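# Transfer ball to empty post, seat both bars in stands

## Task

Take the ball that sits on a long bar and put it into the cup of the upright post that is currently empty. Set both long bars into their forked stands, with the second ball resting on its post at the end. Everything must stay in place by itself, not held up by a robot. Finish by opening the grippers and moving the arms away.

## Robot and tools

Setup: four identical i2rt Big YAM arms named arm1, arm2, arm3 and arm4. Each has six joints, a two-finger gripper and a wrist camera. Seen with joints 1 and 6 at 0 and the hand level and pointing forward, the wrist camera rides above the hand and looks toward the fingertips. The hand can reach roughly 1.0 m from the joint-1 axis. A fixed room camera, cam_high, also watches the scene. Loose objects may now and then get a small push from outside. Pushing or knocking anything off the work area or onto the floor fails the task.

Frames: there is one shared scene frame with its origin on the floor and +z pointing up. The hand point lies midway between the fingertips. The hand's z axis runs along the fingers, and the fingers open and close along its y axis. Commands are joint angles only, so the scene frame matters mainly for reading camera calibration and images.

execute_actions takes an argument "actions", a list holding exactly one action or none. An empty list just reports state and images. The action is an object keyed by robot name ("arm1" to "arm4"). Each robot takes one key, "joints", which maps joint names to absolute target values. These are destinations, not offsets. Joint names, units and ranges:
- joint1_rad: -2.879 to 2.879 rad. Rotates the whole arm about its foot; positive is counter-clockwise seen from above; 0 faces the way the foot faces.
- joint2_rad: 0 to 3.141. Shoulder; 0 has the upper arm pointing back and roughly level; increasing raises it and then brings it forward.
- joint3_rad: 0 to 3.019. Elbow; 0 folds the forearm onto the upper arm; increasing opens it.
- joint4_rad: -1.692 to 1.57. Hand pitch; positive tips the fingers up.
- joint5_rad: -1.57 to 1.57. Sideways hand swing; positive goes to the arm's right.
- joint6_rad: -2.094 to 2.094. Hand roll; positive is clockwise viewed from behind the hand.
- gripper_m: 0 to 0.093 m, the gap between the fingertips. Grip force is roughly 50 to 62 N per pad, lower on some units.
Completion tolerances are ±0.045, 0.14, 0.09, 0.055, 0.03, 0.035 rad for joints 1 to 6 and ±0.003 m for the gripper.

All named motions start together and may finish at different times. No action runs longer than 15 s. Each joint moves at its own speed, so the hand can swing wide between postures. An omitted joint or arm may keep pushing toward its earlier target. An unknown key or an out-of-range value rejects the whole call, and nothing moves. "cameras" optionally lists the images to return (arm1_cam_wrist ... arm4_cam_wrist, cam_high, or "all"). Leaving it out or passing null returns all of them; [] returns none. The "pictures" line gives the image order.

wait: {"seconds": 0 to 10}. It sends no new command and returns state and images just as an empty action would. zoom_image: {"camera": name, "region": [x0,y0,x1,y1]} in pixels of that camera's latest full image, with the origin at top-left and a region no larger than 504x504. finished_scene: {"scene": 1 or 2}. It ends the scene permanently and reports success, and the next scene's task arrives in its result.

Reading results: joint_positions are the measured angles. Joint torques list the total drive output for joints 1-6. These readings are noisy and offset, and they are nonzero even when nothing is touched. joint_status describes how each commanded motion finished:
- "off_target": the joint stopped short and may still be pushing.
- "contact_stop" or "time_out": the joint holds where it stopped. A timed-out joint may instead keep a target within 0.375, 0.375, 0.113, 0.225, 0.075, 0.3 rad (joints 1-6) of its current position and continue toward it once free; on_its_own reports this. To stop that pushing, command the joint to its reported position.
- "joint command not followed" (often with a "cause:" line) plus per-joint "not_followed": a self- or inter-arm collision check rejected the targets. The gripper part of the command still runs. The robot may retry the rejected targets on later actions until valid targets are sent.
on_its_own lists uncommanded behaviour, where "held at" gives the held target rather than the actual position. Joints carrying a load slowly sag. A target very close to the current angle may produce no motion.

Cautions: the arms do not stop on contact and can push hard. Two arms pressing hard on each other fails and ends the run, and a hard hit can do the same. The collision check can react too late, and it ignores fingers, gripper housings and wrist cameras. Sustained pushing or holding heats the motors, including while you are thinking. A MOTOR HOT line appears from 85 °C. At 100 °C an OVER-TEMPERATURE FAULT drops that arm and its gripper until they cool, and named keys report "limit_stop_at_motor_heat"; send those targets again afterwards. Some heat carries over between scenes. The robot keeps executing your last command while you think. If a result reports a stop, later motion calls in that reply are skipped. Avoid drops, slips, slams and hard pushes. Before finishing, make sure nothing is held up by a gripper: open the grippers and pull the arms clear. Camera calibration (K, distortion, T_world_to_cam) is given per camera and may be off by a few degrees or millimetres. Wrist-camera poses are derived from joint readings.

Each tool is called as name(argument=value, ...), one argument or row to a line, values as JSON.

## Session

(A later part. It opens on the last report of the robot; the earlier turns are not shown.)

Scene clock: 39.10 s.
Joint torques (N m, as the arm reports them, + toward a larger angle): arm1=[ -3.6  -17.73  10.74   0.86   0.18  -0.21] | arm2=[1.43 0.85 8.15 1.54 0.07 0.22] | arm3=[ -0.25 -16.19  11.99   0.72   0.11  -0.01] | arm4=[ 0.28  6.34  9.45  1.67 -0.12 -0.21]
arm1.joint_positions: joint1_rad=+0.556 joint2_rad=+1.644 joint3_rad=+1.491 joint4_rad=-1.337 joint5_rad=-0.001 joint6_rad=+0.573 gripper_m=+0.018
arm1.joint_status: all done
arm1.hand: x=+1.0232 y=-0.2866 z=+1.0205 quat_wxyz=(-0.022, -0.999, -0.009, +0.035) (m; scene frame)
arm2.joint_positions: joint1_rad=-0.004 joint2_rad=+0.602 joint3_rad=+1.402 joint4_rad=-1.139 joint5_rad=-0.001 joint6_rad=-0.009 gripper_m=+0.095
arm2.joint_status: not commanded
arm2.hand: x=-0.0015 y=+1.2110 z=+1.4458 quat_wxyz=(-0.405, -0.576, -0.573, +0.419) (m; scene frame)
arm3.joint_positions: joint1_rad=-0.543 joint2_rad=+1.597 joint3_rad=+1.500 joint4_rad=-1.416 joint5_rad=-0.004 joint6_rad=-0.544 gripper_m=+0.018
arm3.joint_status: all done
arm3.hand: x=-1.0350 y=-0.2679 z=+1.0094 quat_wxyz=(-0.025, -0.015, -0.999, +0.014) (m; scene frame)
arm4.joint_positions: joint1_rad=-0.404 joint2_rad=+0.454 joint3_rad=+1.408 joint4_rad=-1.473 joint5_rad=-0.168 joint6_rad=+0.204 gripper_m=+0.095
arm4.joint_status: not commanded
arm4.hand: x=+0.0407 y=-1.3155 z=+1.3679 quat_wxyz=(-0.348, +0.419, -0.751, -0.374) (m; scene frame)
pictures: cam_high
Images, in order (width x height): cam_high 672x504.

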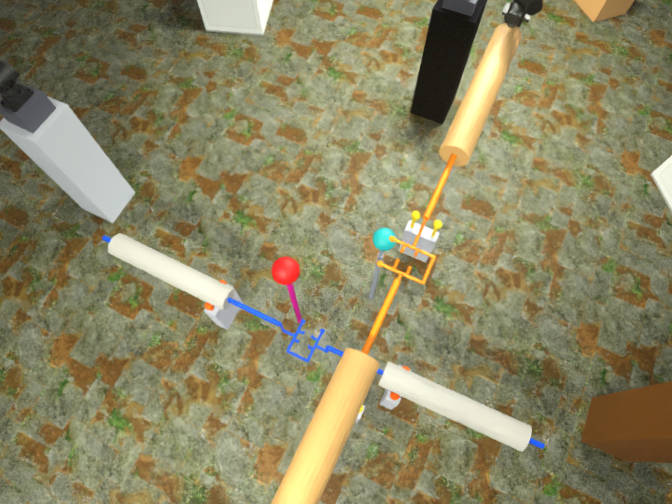

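execute_actions(
  actions=[
    {"arm1":{"joints":{"joint1_rad":0.525,"joint6_rad":0.535,"joint2_rad":1.685,"joint3_rad":1.305,"joint4_rad":-1.05}},"arm3":{"joints":{"joint2_rad":1.628,"joint3_rad":1.33,"joint4_rad":-1.135}}},
  ],
  cameras=[],
)

execute_actions(
  actions=[
    {"arm1":{"joints":{"joint2_rad":1.83,"joint3_rad":1.19,"joint4_rad":-0.8}},"arm3":{"joints":{"joint2_rad":1.755,"joint3_rad":1.2,"joint4_rad":-0.88}}},
  ],
  cameras=[],
)

execute_actions(
  actions=[
    {"arm1":{"joints":{"joint2_rad":2.0,"joint3_rad":1.13,"joint4_rad":-0.57}},"arm3":{"joints":{"joint2_rad":1.91,"joint3_rad":1.12,"joint4_rad":-0.64}}},
  ],
  cameras=["cam_high"],
)

Scene clock: 40.40 s.
Joint torques (N m, as the arm reports them, + toward a larger angle): arm1=[ -2.94 -17.31  10.19   0.99   0.08  -0.04] | arm2=[1.15 1.12 8.17 1.47 0.06 0.21] | arm3=[  0.48 -17.2    8.43   1.39   0.04   0.1 ] | arm4=[ 0.26  6.32  9.44  1.66 -0.12 -0.21]
arm1.joint_positions: joint1_rad=+0.534 joint2_rad=+1.707 joint3_rad=+1.273 joint4_rad=-1.060 joint5_rad=+0.002 joint6_rad=+0.545 gripper_m=+0.018
arm1.joint_status: all done
arm1.hand: x=+1.0234 y=-0.2721 z=+0.9114 quat_wxyz=(-0.019, -0.999, -0.012, +0.035) (m; scene frame)
arm2.joint_positions: joint1_rad=-0.004 joint2_rad=+0.602 joint3_rad=+1.402 joint4_rad=-1.139 joint5_rad=-0.001 joint6_rad=-0.009 gripper_m=+0.095
arm2.joint_status: not commanded
arm2.hand: x=-0.0015 y=+1.2110 z=+1.4458 quat_wxyz=(-0.405, -0.576, -0.573, +0.419) (m; scene frame)
arm3.joint_positions: joint1_rad=-0.540 joint2_rad=+1.655 joint3_rad=+1.301 joint4_rad=-1.150 joint5_rad=-0.003 joint6_rad=-0.548 gripper_m=+0.018
arm3.joint_status: all done
arm3.hand: x=-1.0327 y=-0.2677 z=+0.9084 quat_wxyz=(-0.028, -0.011, -0.999, +0.017) (m; scene frame)
arm4.joint_positions: joint1_rad=-0.404 joint2_rad=+0.454 joint3_rad=+1.408 joint4_rad=-1.473 joint5_rad=-0.168 joint6_rad=+0.204 gripper_m=+0.095
arm4.joint_status: not commanded
arm4.hand: x=+0.0407 y=-1.3155 z=+1.3679 quat_wxyz=(-0.348, +0.419, -0.751, -0.374) (m; scene frame)
pictures: none
No camera images: the call's "cameras" was empty. Leave "cameras" out to get every camera's image.

Scene clock: 41.37 s.
Joint torques (N m, as the arm reports them, + toward a larger angle): arm1=[ -2.88 -18.66   8.58   0.64  -0.04  -0.03] | arm2=[1.26 1.24 8.16 1.38 0.03 0.15] | arm3=[ -0.21 -19.04   7.18   1.13   0.17   0.06] | arm4=[ 0.25  6.3   9.44  1.66 -0.12 -0.21]
arm1.joint_positions: joint1_rad=+0.535 joint2_rad=+1.863 joint3_rad=+1.164 joint4_rad=-0.803 joint5_rad=+0.005 joint6_rad=+0.545 gripper_m=+0.018
arm1.joint_status: all done
arm1.hand: x=+1.0240 y=-0.2711 z=+0.8029 quat_wxyz=(-0.015, -0.999, -0.012, +0.031) (m; scene frame)
arm2.joint_positions: joint1_rad=-0.004 joint2_rad=+0.602 joint3_rad=+1.402 joint4_rad=-1.139 joint5_rad=-0.001 joint6_rad=-0.009 gripper_m=+0.095
arm2.joint_status: not commanded
arm2.hand: x=-0.0015 y=+1.2110 z=+1.4458 quat_wxyz=(-0.405, -0.576, -0.573, +0.419) (m; scene frame)
arm3.joint_positions: joint1_rad=-0.539 joint2_rad=+1.793 joint3_rad=+1.174 joint4_rad=-0.892 joint5_rad=-0.005 joint6_rad=-0.548 gripper_m=+0.018
arm3.joint_status: all done
arm3.hand: x=-1.0310 y=-0.2680 z=+0.8023 quat_wxyz=(-0.027, -0.011, -0.999, +0.014) (m; scene frame)
arm4.joint_positions: joint1_rad=-0.404 joint2_rad=+0.454 joint3_rad=+1.408 joint4_rad=-1.473 joint5_rad=-0.168 joint6_rad=+0.204 gripper_m=+0.095
arm4.joint_status: not commanded
arm4.hand: x=+0.0407 y=-1.3155 z=+1.3679 quat_wxyz=(-0.348, +0.419, -0.751, -0.374) (m; scene frame)
pictures: none
No camera images: the call's "cameras" was empty. Leave "cameras" out to get every camera's image.

Scene clock: 42.37 s.
Joint torques (N m, as the arm reports them, + toward a larger angle): arm1=[ -2.41 -19.6    6.4    0.75   0.08   0.01] | arm2=[1.6  0.88 8.13 1.49 0.04 0.11] | arm3=[  0.1  -20.19   5.42   1.32   0.1    0.06] | arm4=[ 0.27  6.31  9.44  1.67 -0.12 -0.21]
arm1.joint_positions: joint1_rad=+0.531 joint2_rad=+2.032 joint3_rad=+1.116 joint4_rad=-0.573 joint5_rad=+0.002 joint6_rad=+0.541 gripper_m=+0.018
arm1.joint_status: all done
arm1.hand: x=+1.0242 y=-0.2691 z=+0.7116 quat_wxyz=(-0.020, -0.999, -0.013, +0.036) (m; scene frame)
arm2.joint_positions: joint1_rad=-0.004 joint2_rad=+0.602 joint3_rad=+1.402 joint4_rad=-1.139 joint5_rad=-0.001 joint6_rad=-0.009 gripper_m=+0.095
arm2.joint_status: not commanded
arm2.hand: x=-0.0015 y=+1.2110 z=+1.4458 quat_wxyz=(-0.405, -0.576, -0.573, +0.419) (m; scene frame)
arm3.joint_positions: joint1_rad=-0.535 joint2_rad=+1.946 joint3_rad=+1.105 joint4_rad=-0.651 joint5_rad=-0.004 joint6_rad=-0.548 gripper_m=+0.018
arm3.joint_status: all done
arm3.hand: x=-1.0296 y=-0.2670 z=+0.7127 quat_wxyz=(-0.034, -0.009, -0.999, +0.020) (m; scene frame)
arm4.joint_positions: joint1_rad=-0.404 joint2_rad=+0.454 joint3_rad=+1.408 joint4_rad=-1.473 joint5_rad=-0.168 joint6_rad=+0.204 gripper_m=+0.095
arm4.joint_status: not commanded
arm4.hand: x=+0.0407 y=-1.3155 z=+1.3679 quat_wxyz=(-0.348, +0.419, -0.751, -0.374) (m; scene frame)
pictures: cam_high
Images, in order (width x height): cam_high 672x504.

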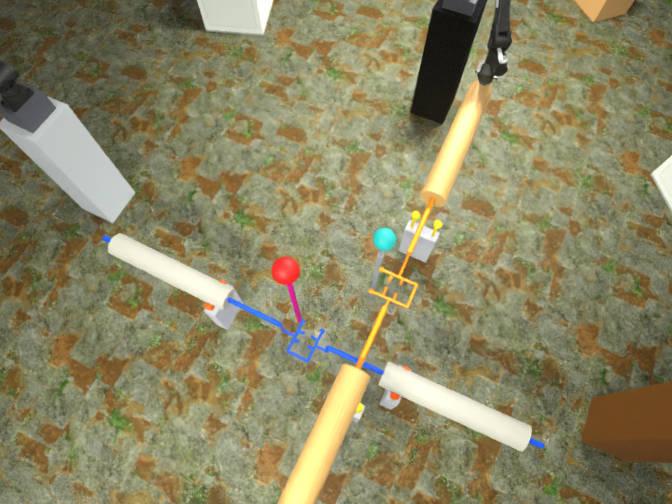

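execute_actions(
  actions=[
    {"arm1":{"joints":{"joint1_rad":0.54,"joint2_rad":2.2,"joint3_rad":1.15,"joint4_rad":-0.4}},"arm3":{"joints":{"joint1_rad":-0.545,"joint2_rad":2.105,"joint3_rad":1.115,"joint4_rad":-0.455}}},
  ],
  cameras=[],
)

execute_actions(
  actions=[
    {"arm1":{"joints":{"joint2_rad":2.41,"joint3_rad":1.215,"joint4_rad":-0.255}},"arm3":{"joints":{"joint2_rad":2.31,"joint3_rad":1.15,"joint4_rad":-0.29}}},
  ],
  cameras=["cam_high"],
)

zoom_image(
  camera="cam_high",
  region=[300,180,500,450],
)

Scene clock: 43.57 s.
Joint torques (N m, as the arm reports them, + toward a larger angle): arm1=[ -1.39 -19.4    5.38   0.35   0.06   0.04] | arm2=[1.93 1.4  8.36 1.51 0.04 0.22] | arm3=[ -1.16 -19.53   4.69   0.65   0.17   0.05] | arm4=[ 0.27  6.35  9.45  1.67 -0.12 -0.21]
arm1.joint_positions: joint1_rad=+0.530 joint2_rad=+2.223 joint3_rad=+1.133 joint4_rad=-0.393 joint5_rad=+0.002 joint6_rad=+0.539 gripper_m=+0.018
arm1.joint_status: all done
arm1.hand: x=+1.0234 y=-0.2686 z=+0.6271 quat_wxyz=(-0.022, -0.999, -0.013, +0.039) (m; scene frame)
arm2.joint_positions: joint1_rad=-0.004 joint2_rad=+0.602 joint3_rad=+1.402 joint4_rad=-1.139 joint5_rad=-0.001 joint6_rad=-0.009 gripper_m=+0.095
arm2.joint_status: not commanded
arm2.hand: x=-0.0015 y=+1.2110 z=+1.4458 quat_wxyz=(-0.405, -0.576, -0.573, +0.419) (m; scene frame)
arm3.joint_positions: joint1_rad=-0.535 joint2_rad=+2.132 joint3_rad=+1.097 joint4_rad=-0.452 joint5_rad=-0.007 joint6_rad=-0.546 gripper_m=+0.018
arm3.joint_status: all done
arm3.hand: x=-1.0305 y=-0.2654 z=+0.6257 quat_wxyz=(-0.037, -0.010, -0.999, +0.019) (m; scene frame)
arm4.joint_positions: joint1_rad=-0.404 joint2_rad=+0.454 joint3_rad=+1.408 joint4_rad=-1.473 joint5_rad=-0.168 joint6_rad=+0.204 gripper_m=+0.095
arm4.joint_status: not commanded
arm4.hand: x=+0.0407 y=-1.3155 z=+1.3679 quat_wxyz=(-0.348, +0.419, -0.751, -0.374) (m; scene frame)
pictures: none
No camera images: the call's "cameras" was empty. Leave "cameras" out to get every camera's image.

Scene clock: 44.60 s.
Joint torques (N m, as the arm reports them, + toward a larger angle): arm1=[ -1.37 -19.93   3.74   0.57   0.19   0.01] | arm2=[1.27 1.54 8.25 1.45 0.   0.18] | arm3=[ -1.12 -19.16   3.28   0.61   0.14   0.04] | arm4=[ 0.28  6.32  9.44  1.66 -0.12 -0.21]
arm1.joint_positions: joint1_rad=+0.529 joint2_rad=+2.430 joint3_rad=+1.208 joint4_rad=-0.254 joint5_rad=-0.001 joint6_rad=+0.540 gripper_m=+0.018
arm1.joint_status: all done
arm1.hand: x=+1.0205 y=-0.2704 z=+0.5432 quat_wxyz=(-0.025, -0.999, -0.012, +0.042) (m; scene frame)
arm2.joint_positions: joint1_rad=-0.004 joint2_rad=+0.602 joint3_rad=+1.402 joint4_rad=-1.139 joint5_rad=-0.001 joint6_rad=-0.009 gripper_m=+0.095
arm2.joint_status: not commanded
arm2.hand: x=-0.0015 y=+1.2110 z=+1.4458 quat_wxyz=(-0.405, -0.576, -0.573, +0.419) (m; scene frame)
arm3.joint_positions: joint1_rad=-0.535 joint2_rad=+2.330 joint3_rad=+1.137 joint4_rad=-0.286 joint5_rad=-0.006 joint6_rad=-0.546 gripper_m=+0.018
arm3.joint_status: all done
arm3.hand: x=-1.0317 y=-0.2650 z=+0.5427 quat_wxyz=(-0.040, -0.009, -0.999, +0.022) (m; scene frame)
arm4.joint_positions: joint1_rad=-0.404 joint2_rad=+0.454 joint3_rad=+1.408 joint4_rad=-1.473 joint5_rad=-0.168 joint6_rad=+0.204 gripper_m=+0.095
arm4.joint_status: not commanded
arm4.hand: x=+0.0407 y=-1.3155 z=+1.3679 quat_wxyz=(-0.348, +0.419, -0.751, -0.374) (m; scene frame)
pictures: cam_high
Images, in order (width x height): cam_high 672x504.

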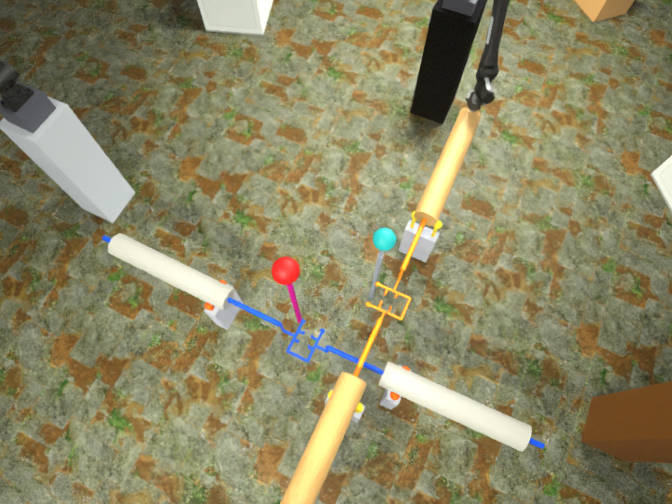

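Region (300, 180, 500, 450) of cam_high's 672x504 image, scaled by 1.867, with more detail than that image has; it fills the left 373 columns of this view, and the rest is white.

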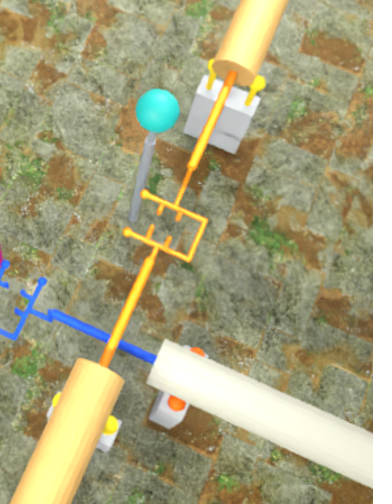

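execute_actions(
  actions=[
    {"arm1":{"joints":{"joint1_rad":0.55,"joint2_rad":2.56,"joint3_rad":1.29,"joint4_rad":-0.16}},"arm3":{"joints":{"joint1_rad":-0.56,"joint2_rad":2.465,"joint3_rad":1.225,"joint4_rad":-0.19}}},
  ],
  cameras=["cam_high"],
)

zoom_image(
  camera="cam_high",
  region=[300,180,500,450],
)

Scene clock: 45.63 s.
Joint torques (N m, as the arm reports them, + toward a larger angle): arm1=[ -1.27 -20.23   3.18   0.95   0.37  -0.06] | arm2=[1.33 1.62 8.16 1.62 0.02 0.16] | arm3=[ -1.49 -20.57   2.89   1.18  -0.02   0.14] | arm4=[ 0.29  6.33  9.44  1.66 -0.12 -0.21]
arm1.joint_positions: joint1_rad=+0.540 joint2_rad=+2.577 joint3_rad=+1.283 joint4_rad=-0.167 joint5_rad=-0.005 joint6_rad=+0.548 gripper_m=+0.018
arm1.joint_status: all done
arm1.hand: x=+1.0223 y=-0.2767 z=+0.4841 quat_wxyz=(-0.031, -0.998, -0.013, +0.046) (m; scene frame)
arm2.joint_positions: joint1_rad=-0.004 joint2_rad=+0.602 joint3_rad=+1.402 joint4_rad=-1.139 joint5_rad=-0.001 joint6_rad=-0.009 gripper_m=+0.095
arm2.joint_status: not commanded
arm2.hand: x=-0.0015 y=+1.2110 z=+1.4458 quat_wxyz=(-0.405, -0.576, -0.573, +0.419) (m; scene frame)
arm3.joint_positions: joint1_rad=-0.548 joint2_rad=+2.480 joint3_rad=+1.214 joint4_rad=-0.194 joint5_rad=-0.002 joint6_rad=-0.561 gripper_m=+0.018
arm3.joint_status: all done
arm3.hand: x=-1.0280 y=-0.2758 z=+0.4852 quat_wxyz=(-0.047, -0.009, -0.998, +0.029) (m; scene frame)
arm4.joint_positions: joint1_rad=-0.404 joint2_rad=+0.454 joint3_rad=+1.408 joint4_rad=-1.473 joint5_rad=-0.168 joint6_rad=+0.204 gripper_m=+0.095
arm4.joint_status: not commanded
arm4.hand: x=+0.0407 y=-1.3155 z=+1.3679 quat_wxyz=(-0.348, +0.419, -0.751, -0.374) (m; scene frame)
pictures: cam_high
Images, in order (width x height): cam_high 672x504.

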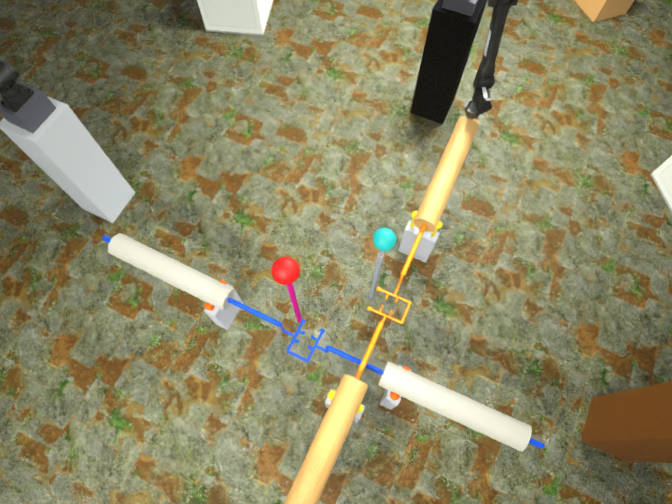

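Region (300, 180, 500, 450) of cam_high's 672x504 image, scaled by 1.867, with more detail than that image has; it fills the left 373 columns of this view, and the rest is white.

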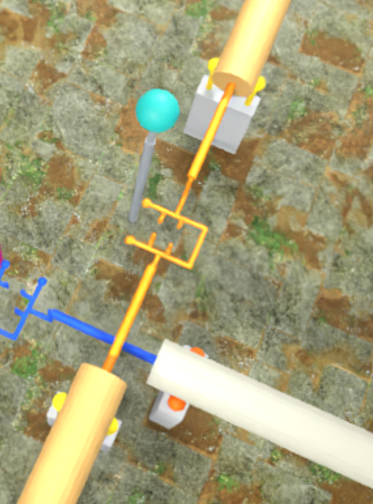

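Aligned. Final lowering.

execute_actions(
  actions=[
    {"arm1":{"joints":{"joint2_rad":2.675,"joint3_rad":1.36,"joint4_rad":-0.1}},"arm3":{"joints":{"joint2_rad":2.58,"joint3_rad":1.28,"joint4_rad":-0.125}}},
  ],
  cameras=[],
)

Scene clock: 46.57 s.
Joint torques (N m, as the arm reports them, + toward a larger angle): arm1=[ -1.46 -19.94   2.91   1.3    0.45  -0.07] | arm2=[1.04 1.33 8.43 1.47 0.04 0.18] | arm3=[ -1.8  -19.62   2.88   1.34   0.1    0.17] | arm4=[ 0.3   6.34  9.44  1.67 -0.12 -0.21]
arm1.joint_positions: joint1_rad=+0.539 joint2_rad=+2.686 joint3_rad=+1.352 joint4_rad=-0.115 joint5_rad=-0.008 joint6_rad=+0.549 gripper_m=+0.018
arm1.joint_status: all done
arm1.hand: x=+1.0203 y=-0.2780 z=+0.4410 quat_wxyz=(-0.035, -0.998, -0.013, +0.051) (m; scene frame)
arm2.joint_positions: joint1_rad=-0.004 joint2_rad=+0.602 joint3_rad=+1.402 joint4_rad=-1.139 joint5_rad=-0.001 joint6_rad=-0.009 gripper_m=+0.095
arm2.joint_status: not commanded
arm2.hand: x=-0.0015 y=+1.2110 z=+1.4458 quat_wxyz=(-0.405, -0.576, -0.573, +0.419) (m; scene frame)
arm3.joint_positions: joint1_rad=-0.547 joint2_rad=+2.587 joint3_rad=+1.268 joint4_rad=-0.136 joint5_rad=-0.004 joint6_rad=-0.559 gripper_m=+0.018
arm3.joint_status: all done
arm3.hand: x=-1.0288 y=-0.2746 z=+0.4422 quat_wxyz=(-0.049, -0.009, -0.998, +0.030) (m; scene frame)
arm4.joint_positions: joint1_rad=-0.404 joint2_rad=+0.454 joint3_rad=+1.408 joint4_rad=-1.473 joint5_rad=-0.168 joint6_rad=+0.204 gripper_m=+0.095
arm4.joint_status: not commanded
arm4.hand: x=+0.0407 y=-1.3155 z=+1.3679 quat_wxyz=(-0.348, +0.419, -0.751, -0.374) (m; scene frame)
pictures: none
No camera images: the call's "cameras" was empty. Leave "cameras" out to get every camera's image.

Within a few mm of rest; go slightly lower then release.

execute_actions(
  actions=[
    {"arm1":{"joints":{"joint2_rad":2.695}},"arm3":{"joints":{"joint2_rad":2.6}}},
  ],
  cameras=[],
)

execute_actions(
  actions=[
    {"arm1":{"joints":{"gripper_m":0.093}},"arm3":{"joints":{"gripper_m":0.093}}},
  ],
  cameras=["cam_high"],
)

execute_actions(
  actions=[
    {"arm1":{"joints":{"joint2_rad":2.3,"joint3_rad":1.33,"joint4_rad":-0.55}},"arm3":{"joints":{"joint2_rad":2.2,"joint3_rad":1.24,"joint4_rad":-0.55}}},
  ],
  cameras=[],
)

execute_actions(
  actions=[
    {"arm1":{"joints":{"joint1_rad":0,"joint2_rad":0.6,"joint3_rad":1.4,"joint4_rad":-1.16,"joint6_rad":0}},"arm3":{"joints":{"joint1_rad":0,"joint2_rad":0.6,"joint3_rad":1.4,"joint4_rad":-1.16,"joint6_rad":0}}},
  ],
  cameras=["cam_high","arm1_cam_wrist","arm2_cam_wrist"],
)

Scene clock: 47.30 s.
Joint torques (N m, as the arm reports them, + toward a larger angle): arm1=[ -1.57 -18.29   2.85   1.27   0.46  -0.07] | arm2=[1.11 0.92 8.18 1.32 0.04 0.17] | arm3=[ -0.94 -17.37   2.51   1.36   0.09   0.15] | arm4=[ 0.27  6.34  9.44  1.67 -0.13 -0.21]
arm1.joint_positions: joint1_rad=+0.539 joint2_rad=+2.688 joint3_rad=+1.352 joint4_rad=-0.115 joint5_rad=-0.008 joint6_rad=+0.549 gripper_m=+0.018
arm1.joint_status: all done
arm1.hand: x=+1.0209 y=-0.2776 z=+0.4403 quat_wxyz=(-0.035, -0.998, -0.013, +0.050) (m; scene frame)
arm2.joint_positions: joint1_rad=-0.004 joint2_rad=+0.602 joint3_rad=+1.402 joint4_rad=-1.139 joint5_rad=-0.001 joint6_rad=-0.009 gripper_m=+0.095
arm2.joint_status: not commanded
arm2.hand: x=-0.0015 y=+1.2110 z=+1.4458 quat_wxyz=(-0.405, -0.576, -0.573, +0.419) (m; scene frame)
arm3.joint_positions: joint1_rad=-0.547 joint2_rad=+2.587 joint3_rad=+1.268 joint4_rad=-0.136 joint5_rad=-0.004 joint6_rad=-0.559 gripper_m=+0.018
arm3.joint_status: all done
arm3.hand: x=-1.0289 y=-0.2745 z=+0.4421 quat_wxyz=(-0.049, -0.009, -0.998, +0.030) (m; scene frame)
arm4.joint_positions: joint1_rad=-0.404 joint2_rad=+0.454 joint3_rad=+1.408 joint4_rad=-1.473 joint5_rad=-0.168 joint6_rad=+0.204 gripper_m=+0.095
arm4.joint_status: not commanded
arm4.hand: x=+0.0407 y=-1.3155 z=+1.3679 quat_wxyz=(-0.348, +0.419, -0.751, -0.374) (m; scene frame)
pictures: none
No camera images: the call's "cameras" was empty. Leave "cameras" out to get every camera's image.

Scene clock: 48.00 s.
Joint torques (N m, as the arm reports them, + toward a larger angle): arm1=[ -1.6  -18.26   2.88   1.16   0.33  -0.04] | arm2=[0.91 1.94 8.41 1.74 0.05 0.18] | arm3=[ -1.22 -17.4    2.41   1.25   0.02   0.11] | arm4=[ 0.25  6.33  9.44  1.66 -0.12 -0.21]
arm1.joint_positions: joint1_rad=+0.542 joint2_rad=+2.688 joint3_rad=+1.352 joint4_rad=-0.111 joint5_rad=-0.005 joint6_rad=+0.546 gripper_m=+0.093
arm1.joint_status: all done
arm1.hand: x=+1.0207 y=-0.2788 z=+0.4404 quat_wxyz=(-0.034, -0.998, -0.016, +0.052) (m; scene frame)
arm2.joint_positions: joint1_rad=-0.004 joint2_rad=+0.602 joint3_rad=+1.402 joint4_rad=-1.139 joint5_rad=-0.001 joint6_rad=-0.009 gripper_m=+0.095
arm2.joint_status: not commanded
arm2.hand: x=-0.0015 y=+1.2110 z=+1.4458 quat_wxyz=(-0.405, -0.576, -0.573, +0.419) (m; scene frame)
arm3.joint_positions: joint1_rad=-0.552 joint2_rad=+2.587 joint3_rad=+1.268 joint4_rad=-0.135 joint5_rad=-0.002 joint6_rad=-0.553 gripper_m=+0.093
arm3.joint_status: all done
arm3.hand: x=-1.0301 y=-0.2770 z=+0.4421 quat_wxyz=(-0.049, -0.015, -0.998, +0.031) (m; scene frame)
arm4.joint_positions: joint1_rad=-0.404 joint2_rad=+0.454 joint3_rad=+1.408 joint4_rad=-1.473 joint5_rad=-0.168 joint6_rad=+0.204 gripper_m=+0.095
arm4.joint_status: not commanded
arm4.hand: x=+0.0407 y=-1.3155 z=+1.3679 quat_wxyz=(-0.348, +0.419, -0.751, -0.374) (m; scene frame)
pictures: cam_high
Images, in order (width x height): cam_high 672x504.

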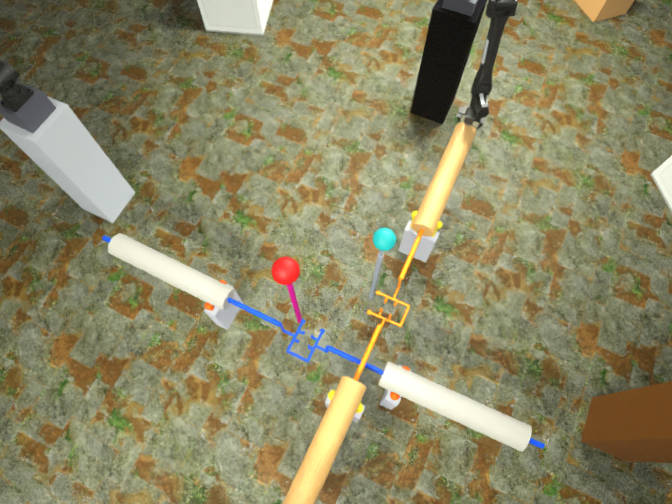

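Scene clock: 49.37 s.
Joint torques (N m, as the arm reports them, + toward a larger angle): arm1=[ -1.69 -17.96   5.24   0.3    0.32  -0.04] | arm2=[1.48 1.19 8.05 1.6  0.   0.18] | arm3=[ -0.86 -16.7    4.25   0.63   0.03   0.07] | arm4=[ 0.25  6.33  9.44  1.67 -0.12 -0.21]
arm1.joint_positions: joint1_rad=+0.542 joint2_rad=+2.286 joint3_rad=+1.328 joint4_rad=-0.542 joint5_rad=-0.004 joint6_rad=+0.546 gripper_m=+0.093
arm1.joint_status: all done
arm1.hand: x=+0.9816 y=-0.3047 z=+0.6346 quat_wxyz=(-0.020, -0.999, -0.016, +0.030) (m; scene frame)
arm2.joint_positions: joint1_rad=-0.004 joint2_rad=+0.602 joint3_rad=+1.402 joint4_rad=-1.139 joint5_rad=-0.001 joint6_rad=-0.009 gripper_m=+0.095
arm2.joint_status: not commanded
arm2.hand: x=-0.0015 y=+1.2110 z=+1.4458 quat_wxyz=(-0.405, -0.576, -0.573, +0.419) (m; scene frame)
arm3.joint_positions: joint1_rad=-0.552 joint2_rad=+2.181 joint3_rad=+1.233 joint4_rad=-0.544 joint5_rad=-0.002 joint6_rad=-0.552 gripper_m=+0.093
arm3.joint_status: all done
arm3.hand: x=-1.0018 y=-0.2955 z=+0.6307 quat_wxyz=(-0.034, -0.015, -0.999, +0.021) (m; scene frame)
arm4.joint_positions: joint1_rad=-0.404 joint2_rad=+0.454 joint3_rad=+1.408 joint4_rad=-1.473 joint5_rad=-0.168 joint6_rad=+0.204 gripper_m=+0.095
arm4.joint_status: not commanded
arm4.hand: x=+0.0407 y=-1.3155 z=+1.3679 quat_wxyz=(-0.348, +0.419, -0.751, -0.374) (m; scene frame)
pictures: none
No camera images: the call's "cameras" was empty. Leave "cameras" out to get every camera's image.

Scene clock: 51.30 s.
Joint torques (N m, as the arm reports them, + toward a larger angle): arm1=[-2.34  2.19  8.83  1.8   0.03 -0.04] | arm2=[1.8  0.97 8.25 1.22 0.06 0.15] | arm3=[-0.07  4.15  7.22  1.78 -0.02  0.13] | arm4=[ 0.26  6.32  9.44  1.67 -0.12 -0.21]
arm1.joint_positions: joint1_rad=+0.005 joint2_rad=+0.592 joint3_rad=+1.383 joint4_rad=-1.152 joint5_rad=+0.002 joint6_rad=+0.011 gripper_m=+0.093
arm1.joint_status: all done
arm1.hand: x=+1.2073 y=-0.0095 z=+1.4028 quat_wxyz=(-0.013, -0.822, -0.012, +0.569) (m; scene frame)
arm2.joint_positions: joint1_rad=-0.004 joint2_rad=+0.602 joint3_rad=+1.402 joint4_rad=-1.139 joint5_rad=-0.001 joint6_rad=-0.009 gripper_m=+0.095
arm2.joint_status: not commanded
arm2.hand: x=-0.0015 y=+1.2110 z=+1.4458 quat_wxyz=(-0.405, -0.576, -0.573, +0.419) (m; scene frame)
arm3.joint_positions: joint1_rad=-0.002 joint2_rad=+0.595 joint3_rad=+1.377 joint4_rad=-1.156 joint5_rad=+0.000 joint6_rad=-0.013 gripper_m=+0.093
arm3.joint_status: all done
arm3.hand: x=-1.2037 y=-0.0081 z=+1.3627 quat_wxyz=(-0.563, -0.008, -0.826, +0.013) (m; scene frame)
arm4.joint_positions: joint1_rad=-0.404 joint2_rad=+0.454 joint3_rad=+1.408 joint4_rad=-1.473 joint5_rad=-0.168 joint6_rad=+0.204 gripper_m=+0.095
arm4.joint_status: not commanded
arm4.hand: x=+0.0407 y=-1.3155 z=+1.3679 quat_wxyz=(-0.348, +0.419, -0.751, -0.374) (m; scene frame)
pictures: arm1_cam_wrist, arm2_cam_wrist, cam_high
camera_calibration (this result's frames):
arm1_cam_wrist: T_world_to_cam=[[-0.0196038, 0.999808, -0.000347686, 0.0330563], [0.830228, 0.016085, -0.557192, -0.212644], [-0.557079, -0.0112117, -0.830384, 1.96253], [0, 0, 0, 1]] pos_world=[1.27047, -0.00762616, 1.51118]
arm2_cam_wrist: T_world_to_cam=[[-0.9994, 0.0248662, 0.0241241, -0.0628497], [0.00626543, 0.814555, -0.580052, -0.140182], [-0.0340742, -0.579553, -0.814222, 2.001], [0, 0, 0, 1]] pos_world=[0.00624857, 1.27543, 1.54946]
Images, in order (width x height): arm1_cam_wrist 672x504, arm2_cam_wrist 672x504, cam_high 672x504.

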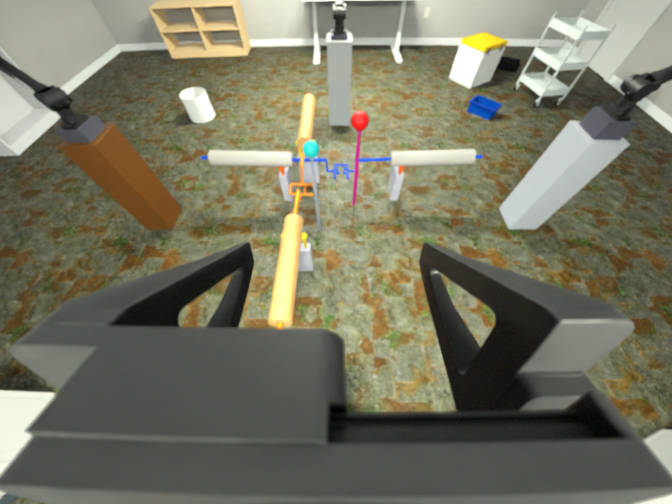

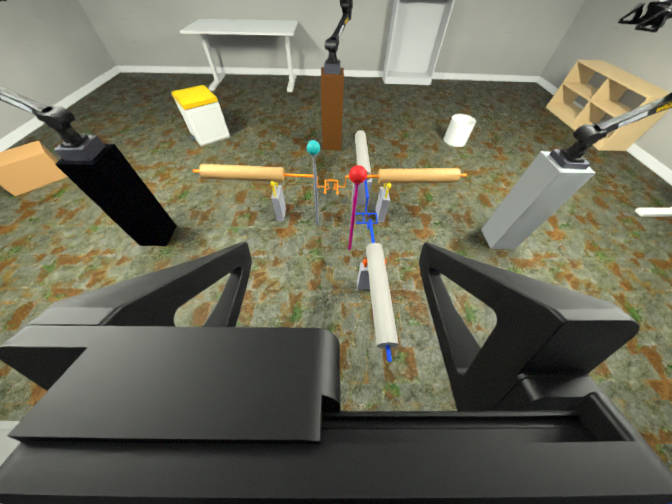

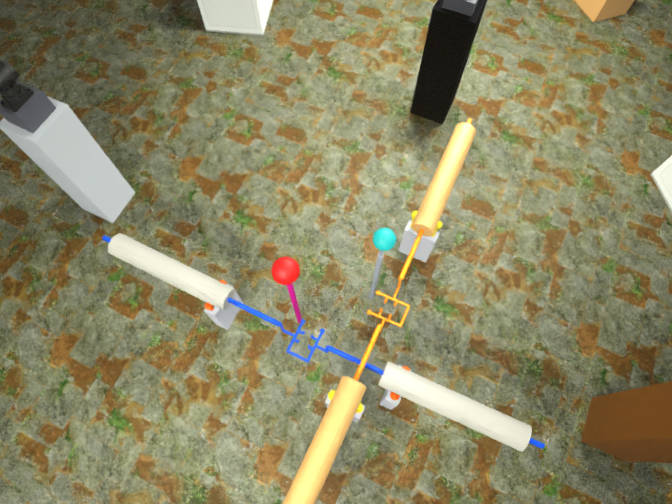

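finished_scene(
  scene=2,
)

The scene is finished: the task was done.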